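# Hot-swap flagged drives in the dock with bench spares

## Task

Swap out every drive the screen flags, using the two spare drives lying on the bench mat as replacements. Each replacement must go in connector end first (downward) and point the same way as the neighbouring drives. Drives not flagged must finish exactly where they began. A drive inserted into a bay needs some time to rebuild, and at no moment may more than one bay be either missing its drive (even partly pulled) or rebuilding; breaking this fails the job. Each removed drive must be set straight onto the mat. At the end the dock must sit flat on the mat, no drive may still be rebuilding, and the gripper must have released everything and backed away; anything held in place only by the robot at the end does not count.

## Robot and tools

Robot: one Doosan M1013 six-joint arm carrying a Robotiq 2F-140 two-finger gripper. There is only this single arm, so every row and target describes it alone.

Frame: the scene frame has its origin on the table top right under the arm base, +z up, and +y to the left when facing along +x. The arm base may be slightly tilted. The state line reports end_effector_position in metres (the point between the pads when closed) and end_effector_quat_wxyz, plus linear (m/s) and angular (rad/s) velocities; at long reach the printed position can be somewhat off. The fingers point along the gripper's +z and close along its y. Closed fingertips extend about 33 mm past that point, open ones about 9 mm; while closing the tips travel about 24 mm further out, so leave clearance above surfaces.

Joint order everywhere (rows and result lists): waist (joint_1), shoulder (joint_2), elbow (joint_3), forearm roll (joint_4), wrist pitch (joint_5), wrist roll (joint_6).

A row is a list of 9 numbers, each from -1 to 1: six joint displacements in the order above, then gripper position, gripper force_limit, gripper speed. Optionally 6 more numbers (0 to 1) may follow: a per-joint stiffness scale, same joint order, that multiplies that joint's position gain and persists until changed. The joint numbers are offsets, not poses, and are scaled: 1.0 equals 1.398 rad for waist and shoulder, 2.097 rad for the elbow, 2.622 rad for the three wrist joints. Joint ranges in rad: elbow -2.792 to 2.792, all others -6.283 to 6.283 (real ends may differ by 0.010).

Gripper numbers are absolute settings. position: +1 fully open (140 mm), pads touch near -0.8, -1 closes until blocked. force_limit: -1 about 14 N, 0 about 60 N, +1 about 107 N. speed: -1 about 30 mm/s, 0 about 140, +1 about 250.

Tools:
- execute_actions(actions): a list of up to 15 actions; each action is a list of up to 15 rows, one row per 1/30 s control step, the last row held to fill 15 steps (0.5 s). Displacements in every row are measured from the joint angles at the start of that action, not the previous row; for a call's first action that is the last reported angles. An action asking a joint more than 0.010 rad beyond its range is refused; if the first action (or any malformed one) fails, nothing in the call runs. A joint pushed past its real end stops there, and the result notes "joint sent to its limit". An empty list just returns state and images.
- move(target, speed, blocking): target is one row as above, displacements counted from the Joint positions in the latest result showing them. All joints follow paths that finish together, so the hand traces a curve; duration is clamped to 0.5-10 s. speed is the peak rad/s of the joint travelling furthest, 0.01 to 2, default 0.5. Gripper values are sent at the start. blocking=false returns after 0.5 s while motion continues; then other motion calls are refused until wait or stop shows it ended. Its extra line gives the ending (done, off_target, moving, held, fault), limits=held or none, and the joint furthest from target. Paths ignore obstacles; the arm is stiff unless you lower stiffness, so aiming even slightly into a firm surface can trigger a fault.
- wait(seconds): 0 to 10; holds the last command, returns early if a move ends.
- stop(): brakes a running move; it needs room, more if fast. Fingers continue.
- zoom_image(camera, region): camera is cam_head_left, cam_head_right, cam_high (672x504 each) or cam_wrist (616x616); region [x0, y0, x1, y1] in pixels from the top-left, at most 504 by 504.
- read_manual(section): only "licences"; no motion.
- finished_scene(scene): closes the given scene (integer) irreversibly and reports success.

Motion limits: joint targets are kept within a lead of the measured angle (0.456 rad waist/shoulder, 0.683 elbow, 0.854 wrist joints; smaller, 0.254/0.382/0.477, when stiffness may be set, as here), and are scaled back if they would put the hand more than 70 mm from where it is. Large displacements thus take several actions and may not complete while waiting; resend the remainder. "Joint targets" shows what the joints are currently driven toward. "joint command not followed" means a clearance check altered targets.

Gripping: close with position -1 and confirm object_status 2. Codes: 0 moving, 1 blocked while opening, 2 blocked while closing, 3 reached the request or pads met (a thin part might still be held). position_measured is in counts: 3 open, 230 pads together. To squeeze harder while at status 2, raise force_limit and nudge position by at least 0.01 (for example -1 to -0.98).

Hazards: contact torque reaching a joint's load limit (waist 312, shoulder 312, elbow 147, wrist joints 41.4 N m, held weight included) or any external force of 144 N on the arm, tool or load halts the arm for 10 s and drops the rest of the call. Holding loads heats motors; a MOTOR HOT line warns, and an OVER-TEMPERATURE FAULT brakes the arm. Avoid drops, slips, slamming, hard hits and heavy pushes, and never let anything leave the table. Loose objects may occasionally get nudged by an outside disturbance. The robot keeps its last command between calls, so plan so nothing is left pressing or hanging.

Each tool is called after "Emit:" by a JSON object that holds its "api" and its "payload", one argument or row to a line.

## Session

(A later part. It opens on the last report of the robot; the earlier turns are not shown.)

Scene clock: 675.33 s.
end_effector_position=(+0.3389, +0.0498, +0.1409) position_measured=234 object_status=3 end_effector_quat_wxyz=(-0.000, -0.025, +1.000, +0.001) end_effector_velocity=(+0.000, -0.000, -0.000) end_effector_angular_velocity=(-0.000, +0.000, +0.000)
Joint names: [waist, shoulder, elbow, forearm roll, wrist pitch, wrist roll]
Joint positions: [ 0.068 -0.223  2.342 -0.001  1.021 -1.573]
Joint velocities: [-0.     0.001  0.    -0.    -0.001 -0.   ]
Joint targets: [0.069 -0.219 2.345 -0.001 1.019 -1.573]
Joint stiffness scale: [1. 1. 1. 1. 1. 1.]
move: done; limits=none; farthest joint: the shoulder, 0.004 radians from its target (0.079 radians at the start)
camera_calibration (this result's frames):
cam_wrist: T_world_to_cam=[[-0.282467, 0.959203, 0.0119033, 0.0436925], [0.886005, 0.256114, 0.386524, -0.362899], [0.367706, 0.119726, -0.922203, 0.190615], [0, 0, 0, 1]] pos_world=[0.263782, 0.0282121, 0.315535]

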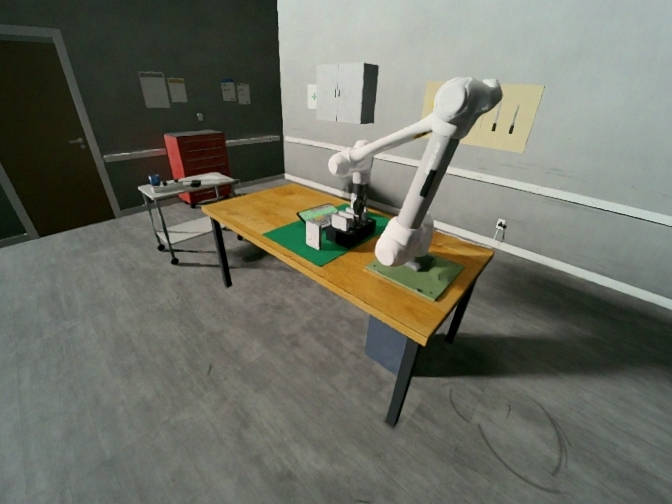

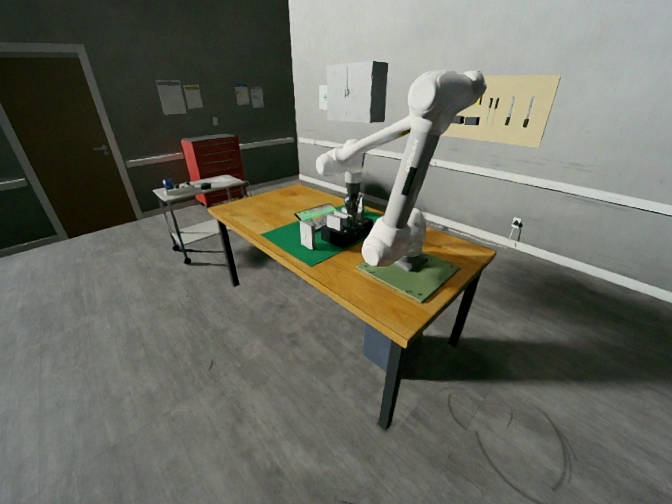

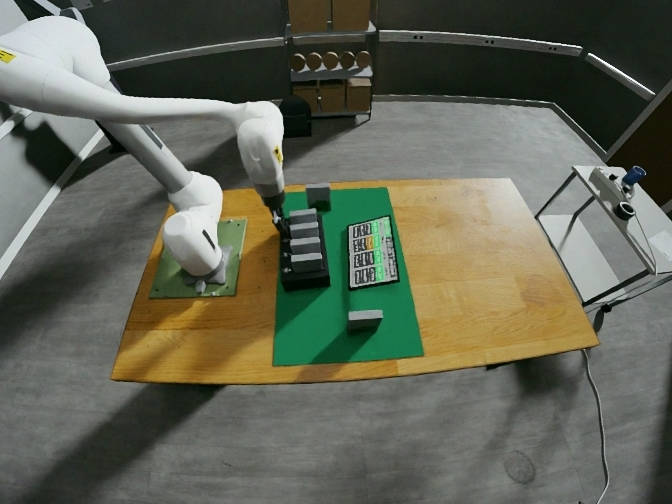

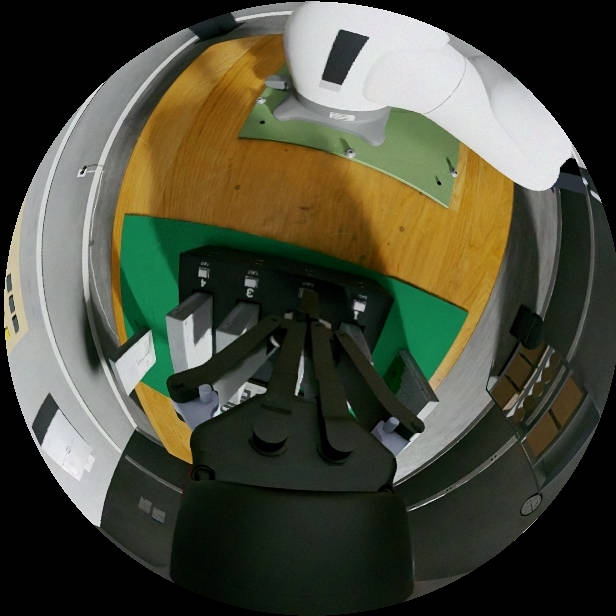

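Emit:
{"api": "move", "payload": {
  "target": [-0.0134,0,0,0,0,0,-1,0.5,0],
  "speed": 0.05
}}

Emit:
{"api": "move", "payload": {
  "target": [0,0.0223,0.0146,0,-0.0236,0,-1,0.5,0],
  "speed": 0.05
}}

Emit:
{"api": "zoom_image", "payload": {
  "camera": "cam_high",
  "region": [260, 170, 400, 300]
}}

Scene clock: 683.83 s.
end_effector_position=(+0.3396, +0.0448, +0.1409) position_measured=234 object_status=3 end_effector_quat_wxyz=(-0.000, -0.017, +1.000, +0.001) end_effector_velocity=(-0.000, -0.001, -0.000) end_effector_angular_velocity=(-0.000, +0.001, -0.002)
Joint names: [waist, shoulder, elbow, forearm roll, wrist pitch, wrist roll]
Joint positions: [ 0.054 -0.223  2.342 -0.001  1.021 -1.573]
Joint velocities: [-0.002  0.     0.     0.     0.     0.   ]
Joint targets: [0.050 -0.223 2.342 -0.001 1.021 -1.573]
Joint stiffness scale: [1. 1. 1. 1. 1. 1.]
move: done; limits=none; farthest joint: the waist, 0.004 radians from its target (0.019 radians at the start)
camera_calibration (this result's frames):
cam_wrist: T_world_to_cam=[[-0.268286, 0.963266, 0.0118484, 0.0437095], [0.889643, 0.243025, 0.386619, -0.362931], [0.369538, 0.114265, -0.922163, 0.190519], [0, 0, 0, 1]] pos_world=[0.264202, 0.0243278, 0.315488]

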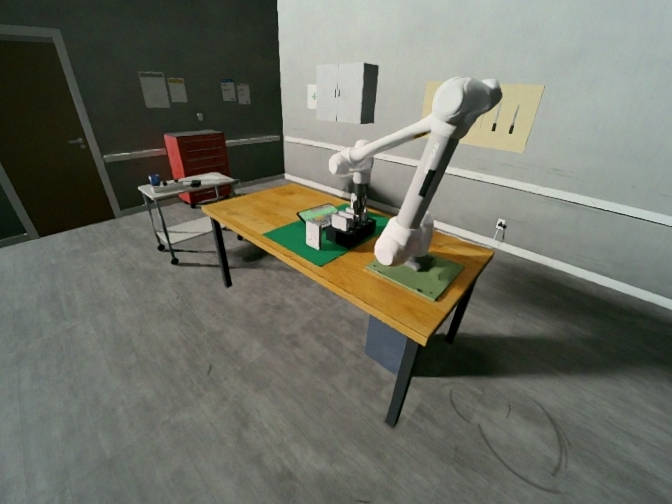

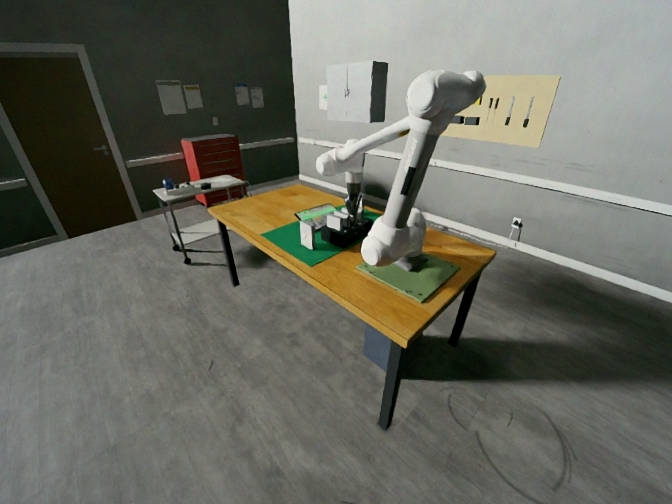

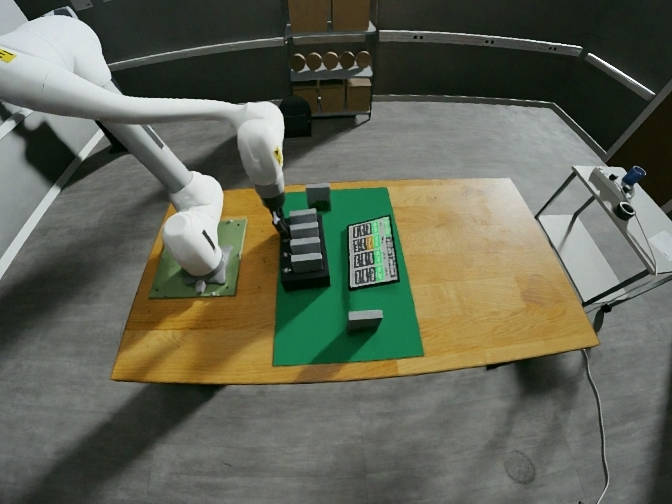

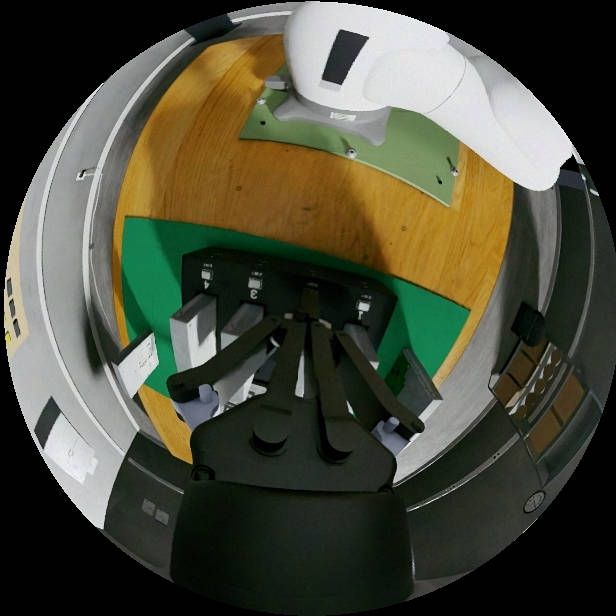

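Scene clock: 685.30 s.
end_effector_position=(+0.3419, +0.0449, +0.1219) position_measured=234 object_status=3 end_effector_quat_wxyz=(+0.002, -0.017, +1.000, +0.001) end_effector_velocity=(-0.001, +0.000, -0.001) end_effector_angular_velocity=(+0.000, +0.001, +0.000)
Joint names: [waist, shoulder, elbow, forearm roll, wrist pitch, wrist roll]
Joint positions: [ 0.054 -0.198  2.365 -0.001  0.969 -1.573]
Joint velocities: [ 0.    -0.     0.001  0.    -0.    -0.   ]
Joint targets: [0.054 -0.191 2.372 -0.001 0.959 -1.573]
Joint stiffness scale: [1. 1. 1. 1. 1. 1.]
move: done; limits=none; farthest joint: the wrist pitch, 0.009 radians from its target (0.062 radians at the start)
camera_calibration (this result's frames):
cam_wrist: T_world_to_cam=[[-0.268343, 0.963265, 0.0105822, 0.0445842], [0.887527, 0.242944, 0.391502, -0.357473], [0.374549, 0.114449, -0.920116, 0.170206], [0, 0, 0, 1]] pos_world=[0.26548, 0.0244194, 0.296089]

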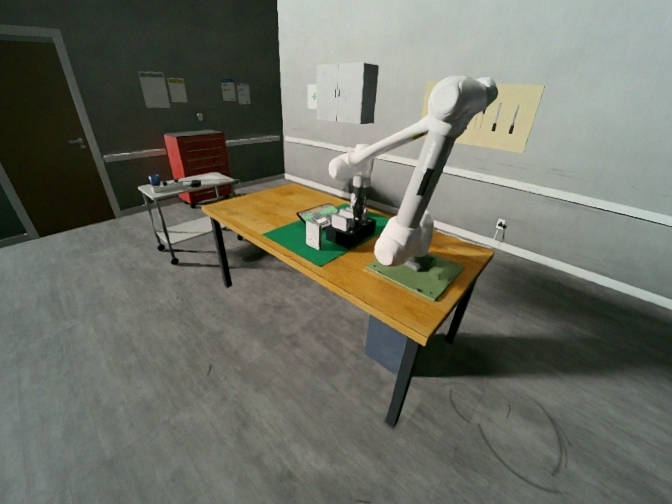

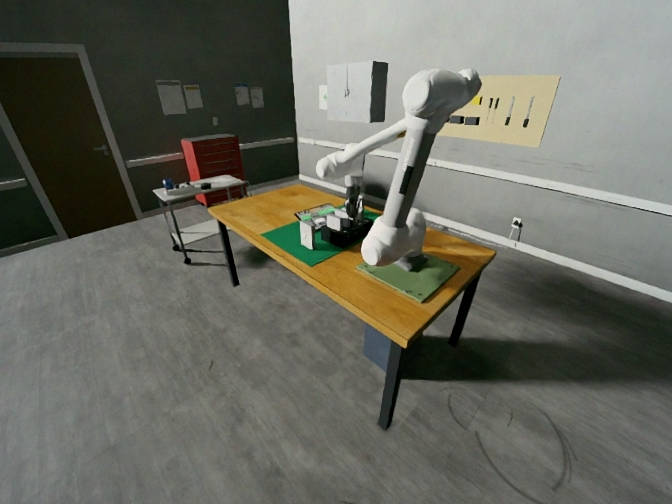

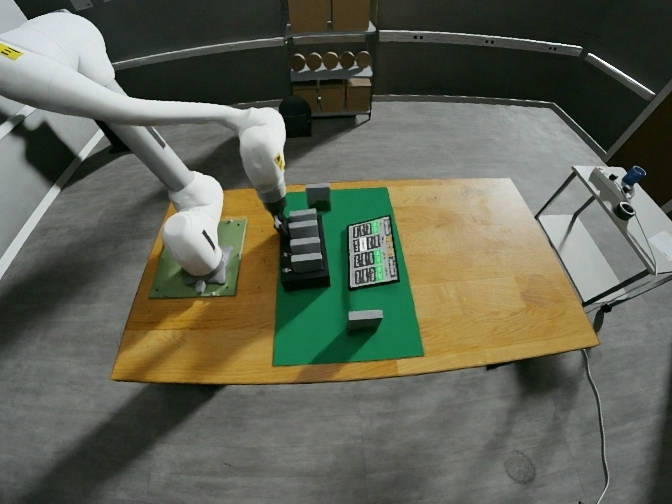

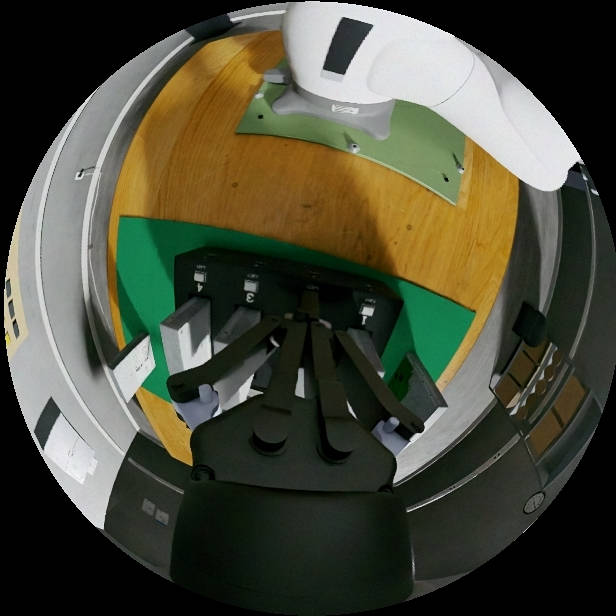

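Region (260, 170, 400, 300) of cam_high's 672x504 image, scaled by 3.600, with more detail than that image has; it fills the top 468 rows of this view, and the rest is white.

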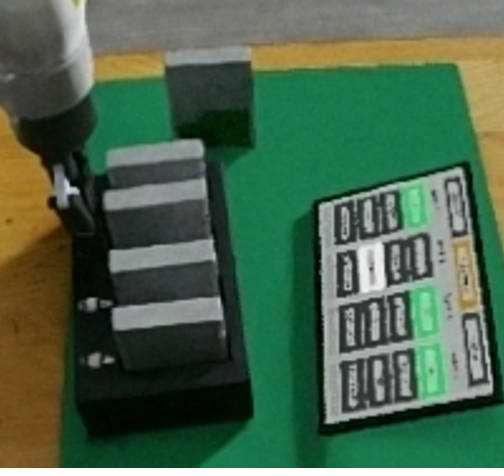

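Ejected. Lift.

Emit:
{"api": "move", "payload": {
  "target": [0,-0.0746,-0.0638,0,0.0914,0,-1,0.5,0],
  "speed": 0.25
}}

Scene clock: 689.63 s.
end_effector_position=(+0.3392, +0.0445, +0.2209) position_measured=234 object_status=3 end_effector_quat_wxyz=(-0.001, -0.017, +1.000, +0.001) end_effector_velocity=(-0.001, -0.000, +0.000) end_effector_angular_velocity=(-0.000, +0.002, -0.000)
Joint names: [waist, shoulder, elbow, forearm roll, wrist pitch, wrist roll]
Joint positions: [ 0.054 -0.299  2.234 -0.001  1.206 -1.573]
Joint velocities: [ 0.     0.    -0.    -0.     0.002  0.   ]
Joint targets: [0.054 -0.303 2.231 -0.001 1.208 -1.573]
Joint stiffness scale: [1. 1. 1. 1. 1. 1.]
move: done; limits=none; farthest joint: the shoulder, 0.003 radians from its target (0.104 radians at the start)
camera_calibration (this result's frames):
cam_wrist: T_world_to_cam=[[-0.268105, 0.963316, 0.0119301, 0.0428261], [0.889938, 0.242903, 0.386017, -0.393328], [0.368958, 0.11411, -0.922415, 0.264774], [0, 0, 0, 1]] pos_world=[0.263829, 0.0240719, 0.395551]

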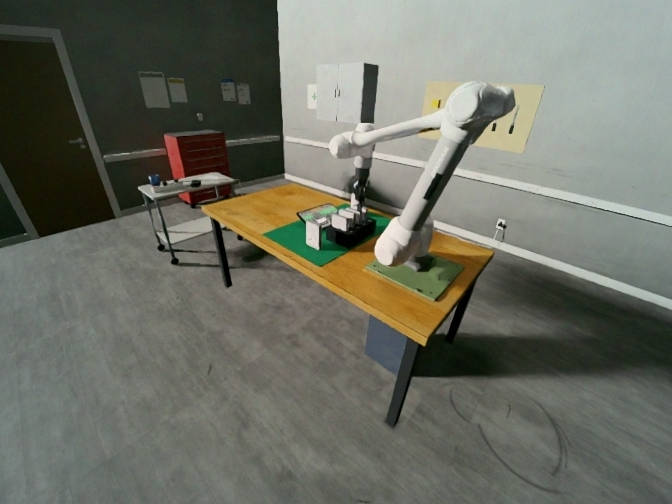

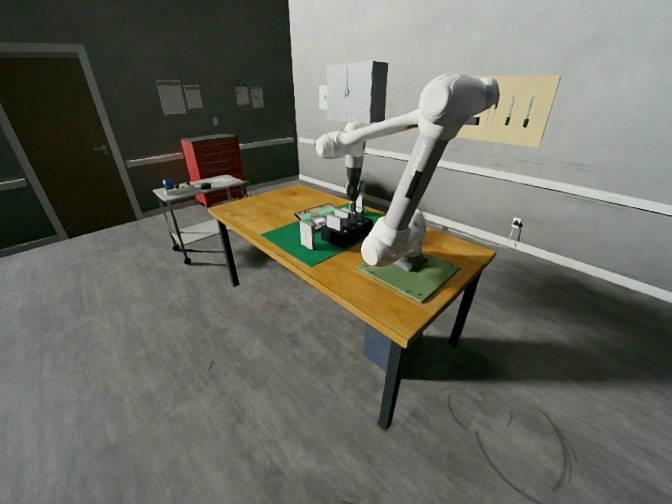

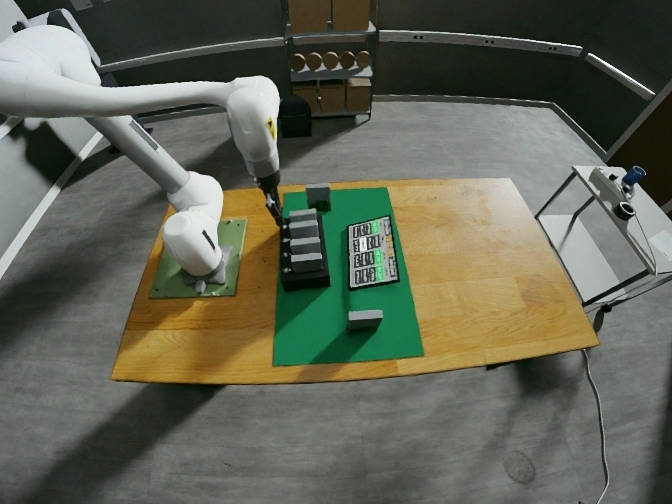

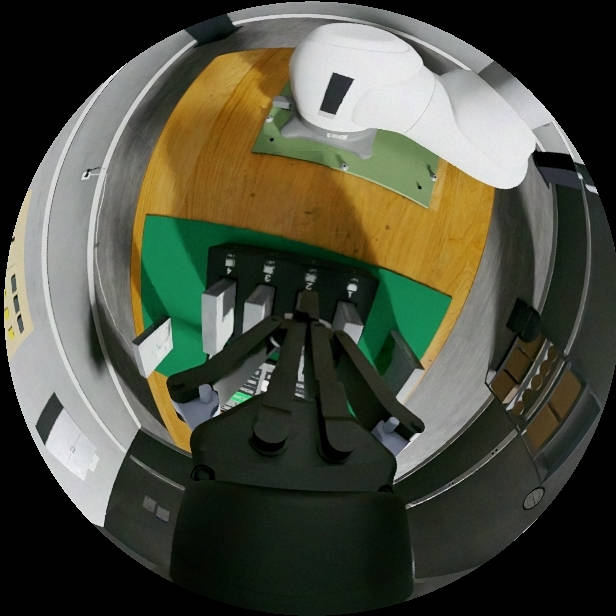

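Emit:
{"api": "move", "payload": {
  "target": [0.0057,0.0996,-0.0617,0,-0.0043,-0.0063,-0.2,0.5,0.5],
  "speed": 0.3
}}

Emit:
{"api": "zoom_image", "payload": {
  "camera": "cam_wrist",
  "region": [210, 200, 410, 400]
}}

Scene clock: 718.90 s.
end_effector_position=(+0.4186, +0.0487, +0.2351) position_measured=154 object_status=3 end_effector_quat_wxyz=(-0.001, -0.024, +1.000, +0.001) end_effector_velocity=(+0.001, +0.000, +0.001) end_effector_angular_velocity=(+0.000, -0.002, +0.001)
Joint names: [waist, shoulder, elbow, forearm roll, wrist pitch, wrist roll]
Joint positions: [ 0.058 -0.163  2.108 -0.001  1.197 -1.582]
Joint velocities: [ 0.    -0.    -0.002  0.    -0.    -0.   ]
Joint targets: [0.062 -0.160 2.105 -0.001 1.194 -1.589]
Joint stiffness scale: [1. 1. 1. 1. 1. 1.]
move: done; limits=none; farthest joint: the wrist roll, 0.007 radians from its target (0.017 radians at the start)
camera_calibration (this result's frames):
cam_wrist: T_world_to_cam=[[-0.281329, 0.959536, 0.0120255, 0.0655638], [0.886626, 0.255117, 0.385759, -0.469691], [0.367082, 0.119187, -0.922521, 0.248604], [0, 0, 0, 1]] pos_world=[0.343627, 0.0272851, 0.409741]

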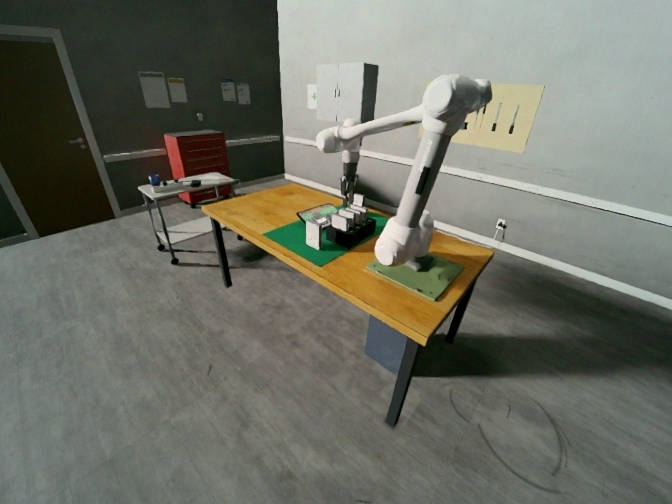

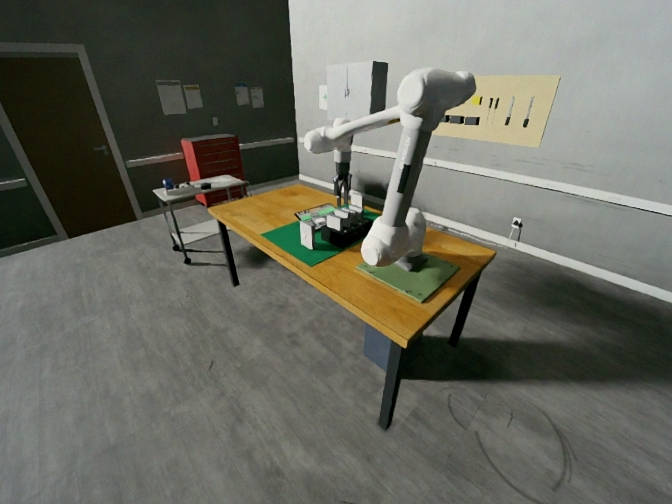

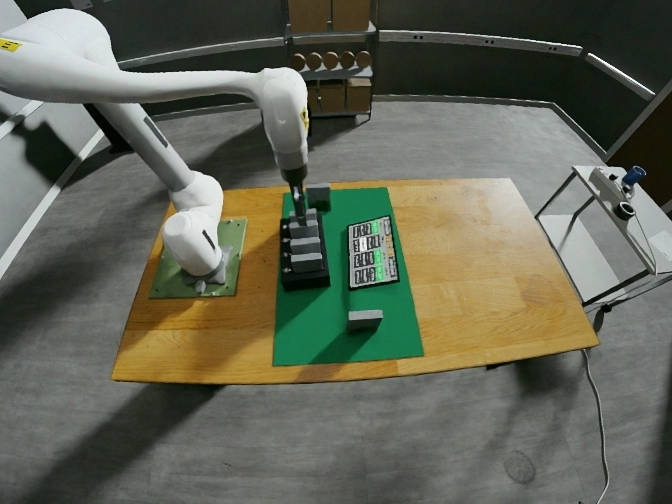

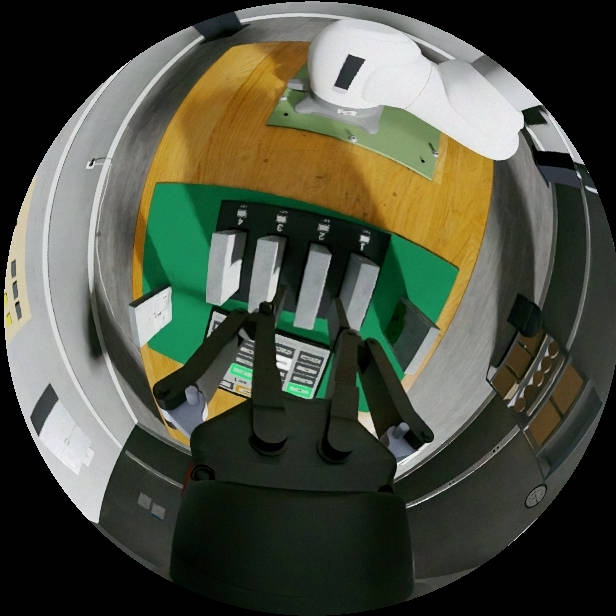

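Region (210, 200, 410, 400) of cam_wrist's 616x616 image, scaled by 2.520, with more detail than that image has.

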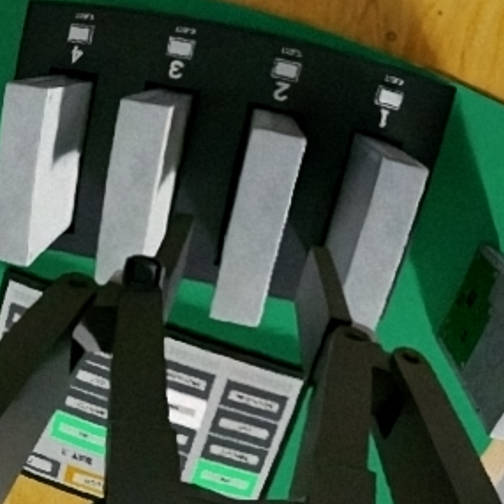

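Emit:
{"api": "move", "payload": {
  "target": [0.0072,0.0597,0.0561,0,-0.0753,0,-0.2,0.5,0.5],
  "speed": 0.12
}}

Emit:
{"api": "zoom_image", "payload": {
  "camera": "cam_wrist",
  "region": [230, 230, 390, 390]
}}

Scene clock: 727.40 s.
end_effector_position=(+0.4183, +0.0517, +0.1446) position_measured=154 object_status=3 end_effector_quat_wxyz=(-0.000, -0.027, +1.000, +0.001) end_effector_velocity=(+0.000, +0.000, -0.000) end_effector_angular_velocity=(+0.000, -0.001, +0.000)
Joint names: [waist, shoulder, elbow, forearm roll, wrist pitch, wrist roll]
Joint positions: [ 0.064 -0.084  2.222 -0.001  1.002 -1.582]
Joint velocities: [ 0.     0.     0.    -0.    -0.002  0.   ]
Joint targets: [0.068 -0.080 2.226 -0.001 0.999 -1.582]
Joint stiffness scale: [1. 1. 1. 1. 1. 1.]
move: done; limits=none; farthest joint: the waist, 0.004 radians from its target (0.010 radians at the start)
camera_calibration (this result's frames):
cam_wrist: T_world_to_cam=[[-0.287528, 0.957698, 0.011893, 0.0664747], [0.884612, 0.260784, 0.386593, -0.434842], [0.367138, 0.121677, -0.922174, 0.164747], [0, 0, 0, 1]] pos_world=[0.343295, 0.0296913, 0.319242]

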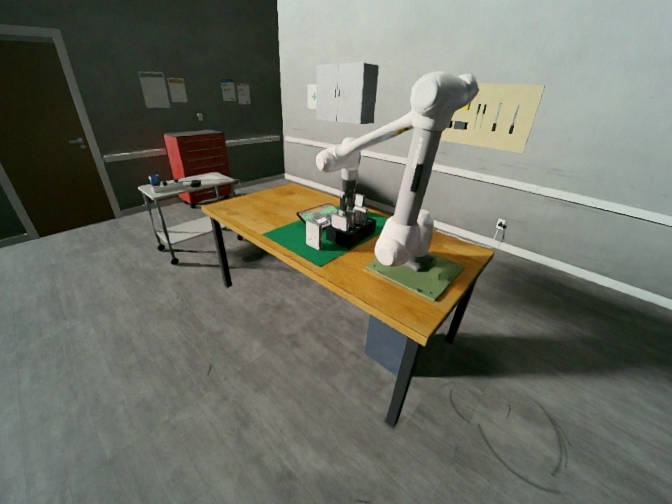

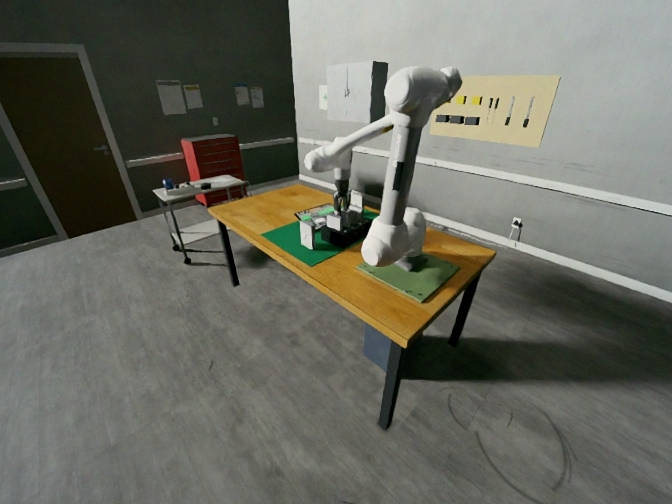

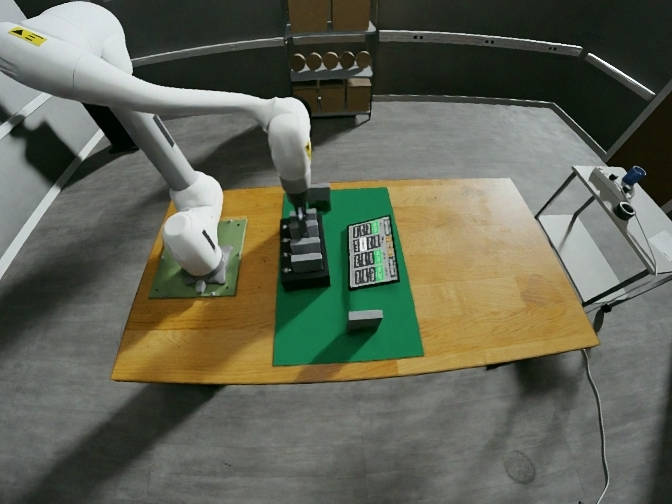

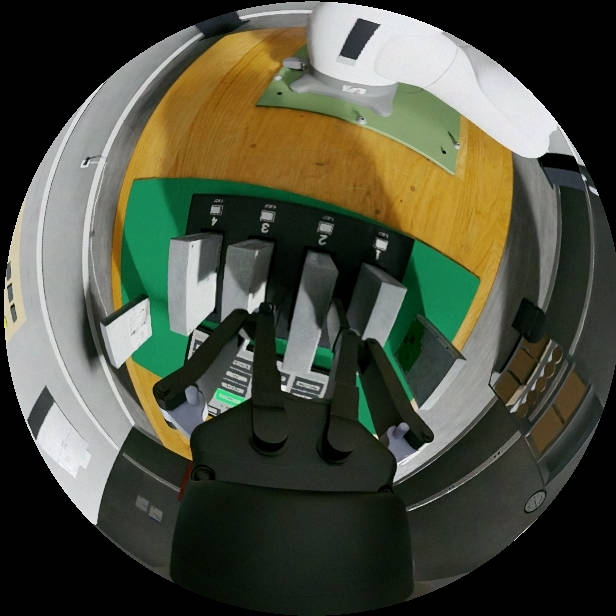

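Region (230, 230, 390, 390) of cam_wrist's 616x616 image, scaled by 3.150, with more detail than that image has.

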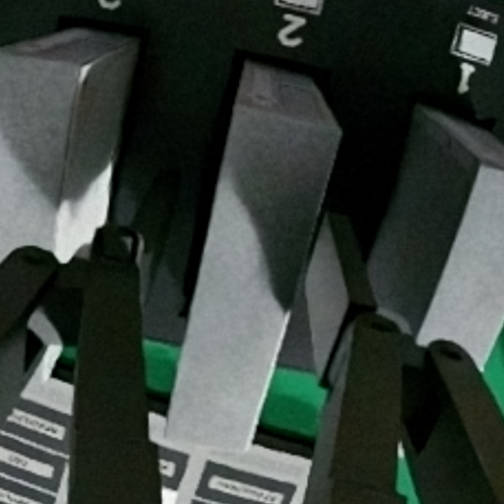

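Emit:
{"api": "move", "payload": {
  "target": [0,0,0,0,0,0,-1,0.5,0],
  "speed": 0.1
}}

Emit:
{"api": "move", "payload": {
  "target": [0,-0.06,-0.056,0,0.0758,0,-1,0.5,0],
  "speed": 0.12
}}

Scene clock: 732.87 s.
end_effector_position=(+0.4184, +0.0517, +0.1446) position_measured=195 object_status=2 end_effector_quat_wxyz=(-0.000, -0.027, +1.000, +0.001) end_effector_velocity=(+0.000, +0.000, +0.000) end_effector_angular_velocity=(+0.000, -0.000, +0.000)
Joint names: [waist, shoulder, elbow, forearm roll, wrist pitch, wrist roll]
Joint positions: [ 0.064 -0.084  2.222 -0.001  1.001 -1.582]
Joint velocities: [ 0. -0. -0.  0.  0. -0.]
Joint targets: [0.064 -0.084 2.222 -0.001 1.002 -1.582]
Joint stiffness scale: [1. 1. 1. 1. 1. 1.]
move: done; limits=none; farthest joint: the wrist pitch, 0.001 radians from its target (0.001 radians at the start)
camera_calibration (this result's frames):
cam_wrist: T_world_to_cam=[[-0.287546, 0.957694, 0.0118484, 0.0664947], [0.884537, 0.260796, 0.386755, -0.434866], [0.367302, 0.12169, -0.922107, 0.164612], [0, 0, 0, 1]] pos_world=[0.343313, 0.0296981, 0.319189]

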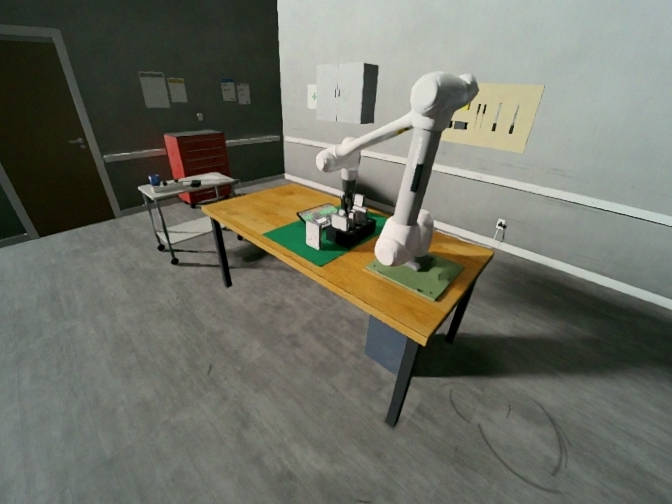

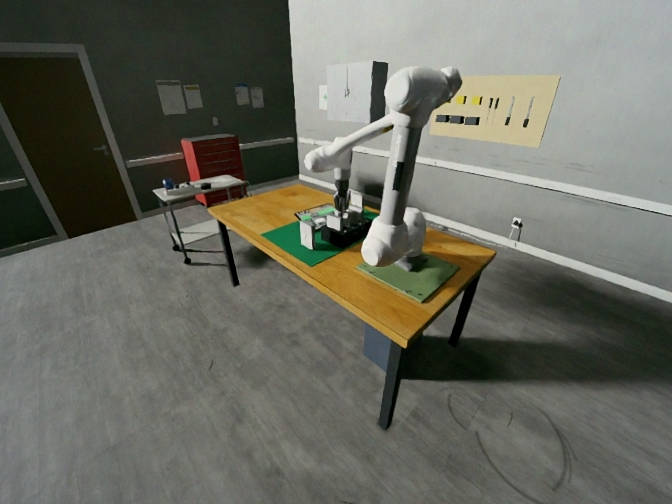

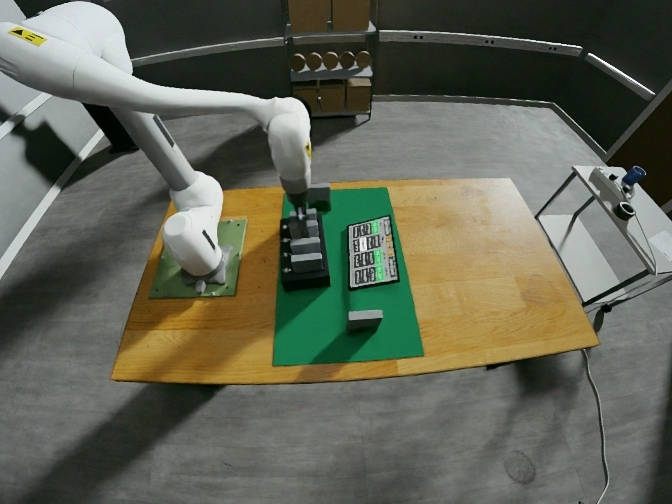

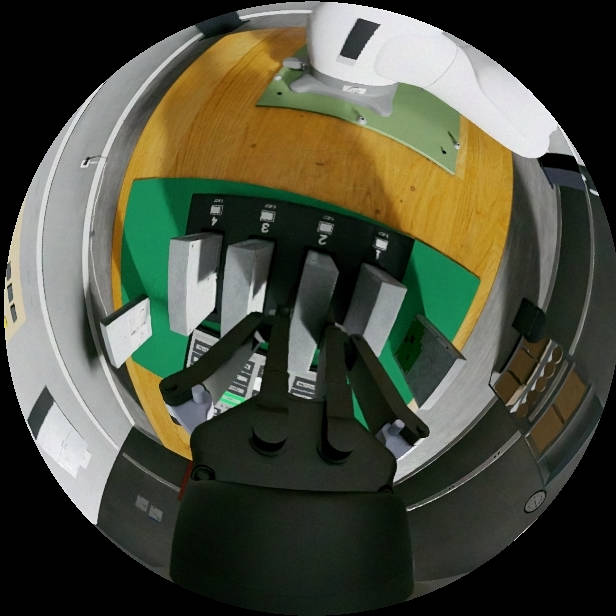

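Scene clock: 734.93 s.
end_effector_position=(+0.4178, +0.0514, +0.2351) position_measured=195 object_status=2 end_effector_quat_wxyz=(-0.001, -0.027, +1.000, +0.001) end_effector_velocity=(-0.001, -0.000, +0.000) end_effector_angular_velocity=(-0.000, +0.003, -0.000)
Joint names: [waist, shoulder, elbow, forearm roll, wrist pitch, wrist roll]
Joint positions: [ 0.064 -0.164  2.108 -0.001  1.198 -1.582]
Joint velocities: [-0.     0.    -0.001 -0.     0.004  0.   ]
Joint targets: [0.064 -0.168 2.105 -0.001 1.200 -1.582]
Joint stiffness scale: [1. 1. 1. 1. 1. 1.]
move: done; limits=none; farthest joint: the shoulder, 0.004 radians from its target (0.084 radians at the start)
camera_calibration (this result's frames):
cam_wrist: T_world_to_cam=[[-0.287373, 0.95774, 0.0122553, 0.0653953], [0.885338, 0.260723, 0.384968, -0.469195], [0.365505, 0.12148, -0.922848, 0.249257], [0, 0, 0, 1]] pos_world=[0.343084, 0.0294184, 0.40985]

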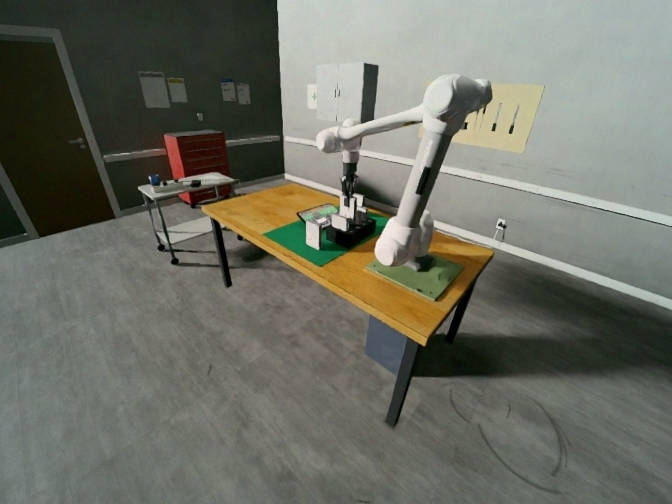

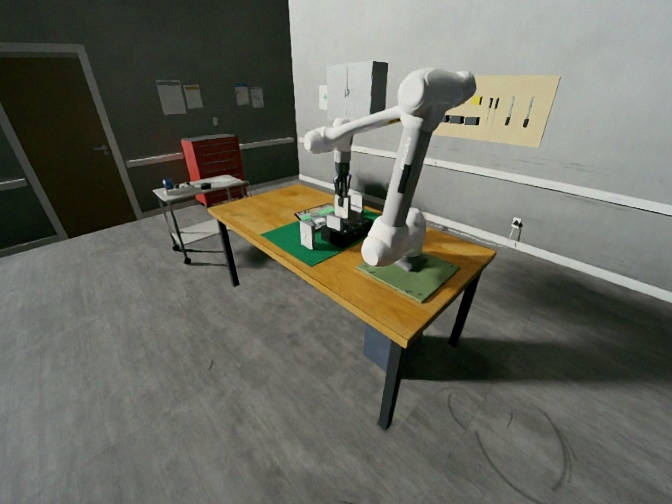

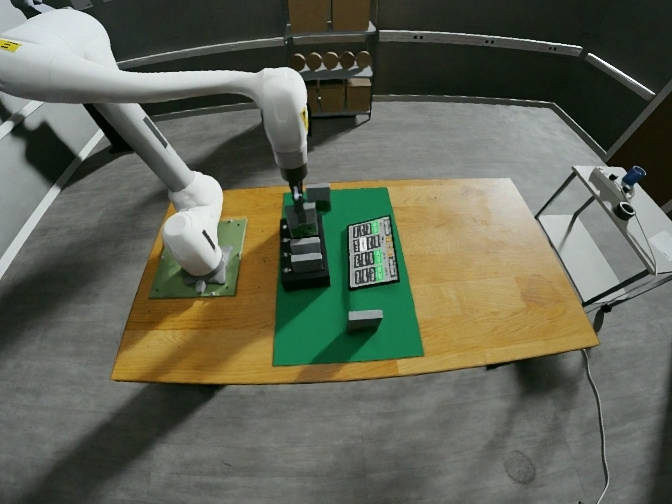

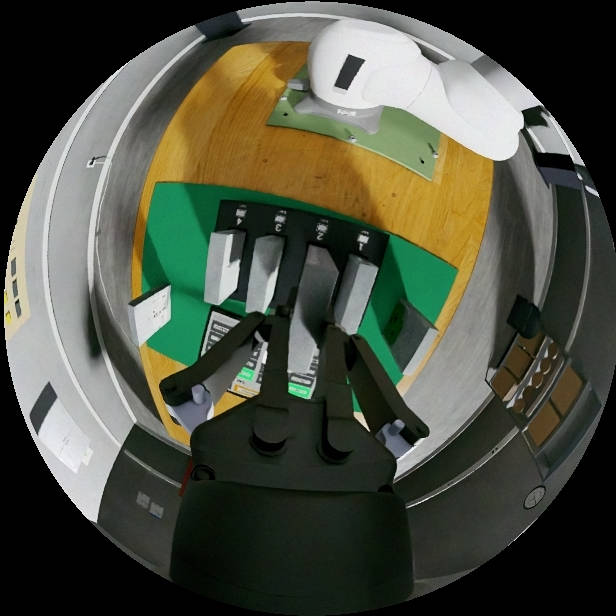

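Emit:
{"api": "move", "payload": {
  "target": [0,-0.0285,-0.0463,0,0.0505,0,-1,0.5,0],
  "speed": 0.2
}}

Emit:
{"api": "move", "payload": {
  "target": [0.2543,0.3341,-0.2301,0,0.0074,0.1582,-1,0.5,0],
  "speed": 0.4
}}

Scene clock: 755.43 s.
end_effector_position=(+0.4179, +0.0512, +0.3002) position_measured=195 object_status=2 end_effector_quat_wxyz=(-0.001, -0.027, +1.000, +0.001) end_effector_velocity=(-0.000, -0.000, +0.000) end_effector_angular_velocity=(-0.000, +0.001, -0.000)
Joint names: [waist, shoulder, elbow, forearm roll, wrist pitch, wrist roll]
Joint positions: [ 0.064 -0.2    2.014 -0.001  1.328 -1.582]
Joint velocities: [ 0.     0.    -0.    -0.     0.001  0.   ]
Joint targets: [0.064 -0.204 2.011 -0.001 1.330 -1.582]
Joint stiffness scale: [1. 1. 1. 1. 1. 1.]
move: done; limits=none; farthest joint: the shoulder, 0.004 radians from its target (0.040 radians at the start)
camera_calibration (this result's frames):
cam_wrist: T_world_to_cam=[[-0.287263, 0.957773, 0.012234, 0.0647898], [0.885389, 0.260637, 0.384909, -0.494339], [0.365467, 0.121402, -0.922873, 0.309338], [0, 0, 0, 1]] pos_world=[0.343242, 0.0292347, 0.474963]

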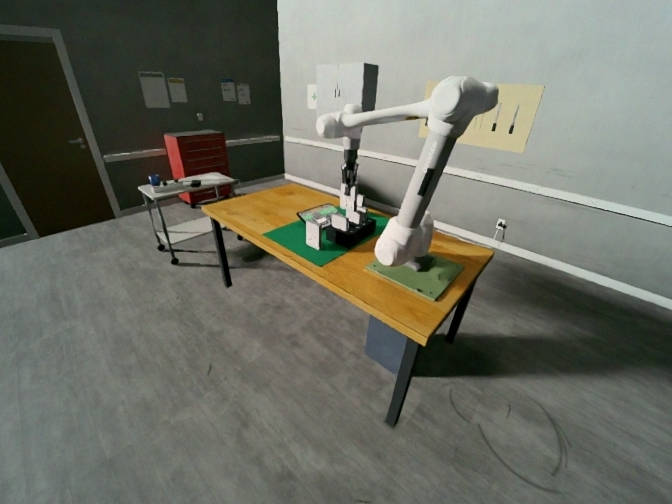

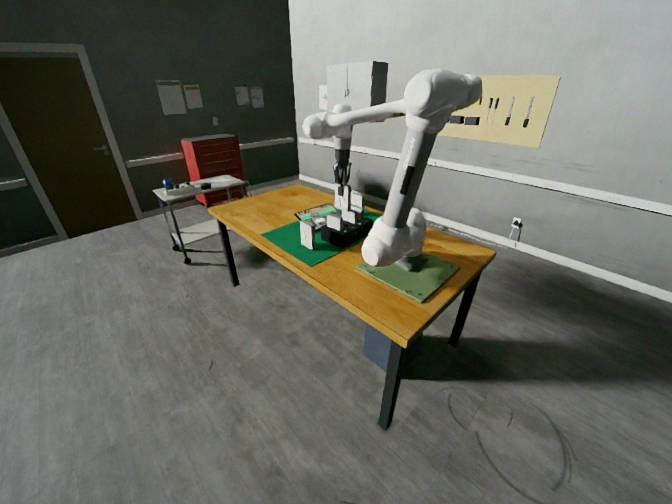

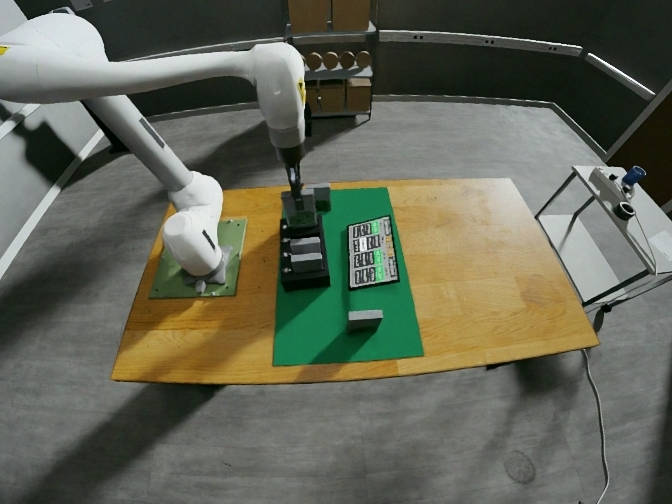

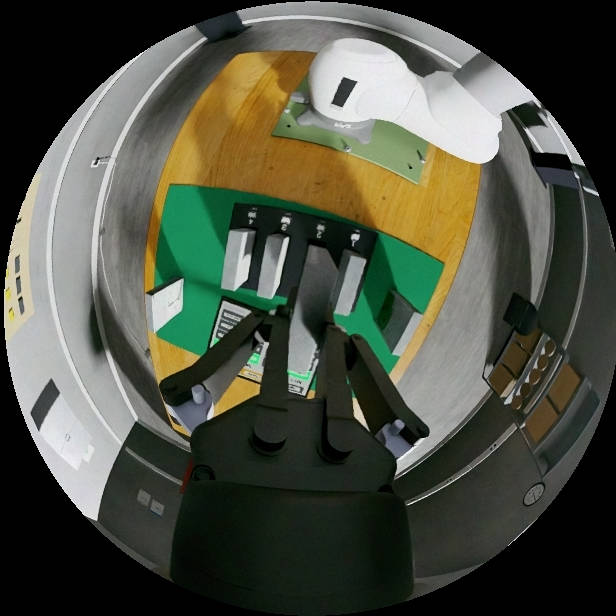

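Scene clock: 757.20 s.
end_effector_position=(+0.6387, +0.3016, +0.3001) position_measured=195 object_status=2 end_effector_quat_wxyz=(-0.002, +0.001, +1.000, +0.001) end_effector_velocity=(+0.001, +0.001, +0.001) end_effector_angular_velocity=(+0.001, -0.002, -0.001)
Joint names: [waist, shoulder, elbow, forearm roll, wrist pitch, wrist roll]
Joint positions: [ 0.416  0.263  1.535 -0.001  1.345 -1.175]
Joint velocities: [ 0.001  0.001 -0.003  0.     0.     0.002]
Joint targets: [0.420 0.267 1.532 -0.001 1.347 -1.168]
Joint stiffness scale: [1. 1. 1. 1. 1. 1.]
move: done; limits=none; farthest joint: the wrist roll, 0.008 radians from its target (0.415 radians at the start)
camera_calibration (this result's frames):
cam_wrist: T_world_to_cam=[[-0.233261, 0.972345, 0.0116394, -0.150396], [0.89895, 0.211059, 0.383852, -0.74843], [0.37078, 0.100001, -0.923321, 0.201289], [0, 0, 0, 1]] pos_world=[0.563086, 0.284071, 0.474892]

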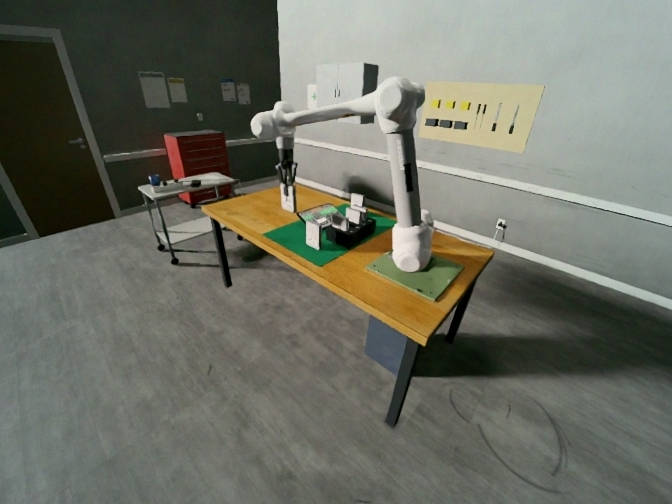

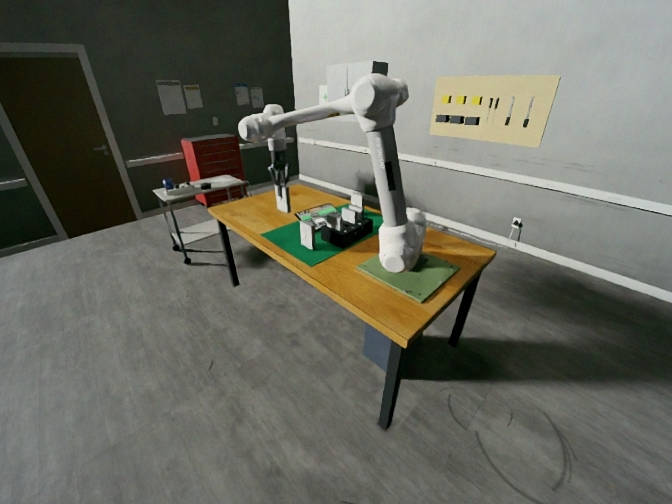

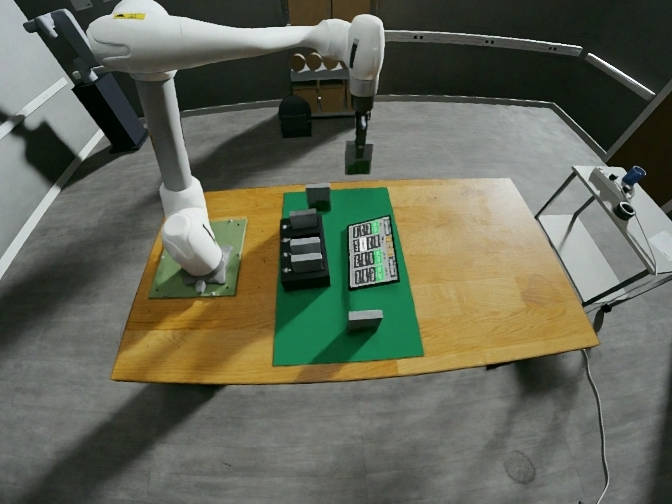

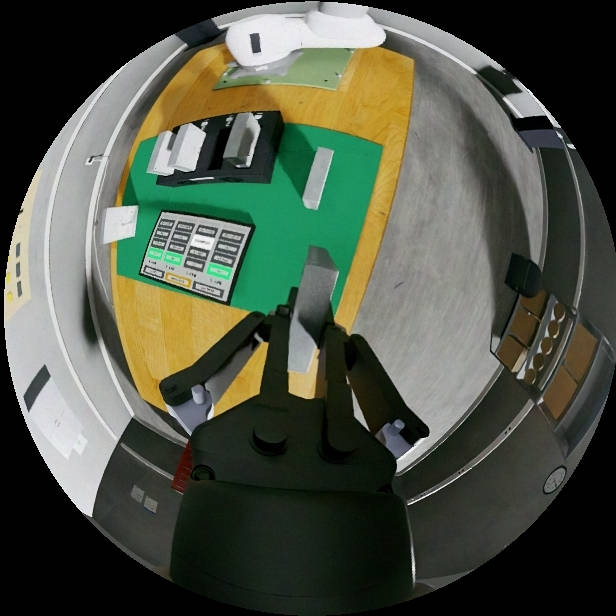

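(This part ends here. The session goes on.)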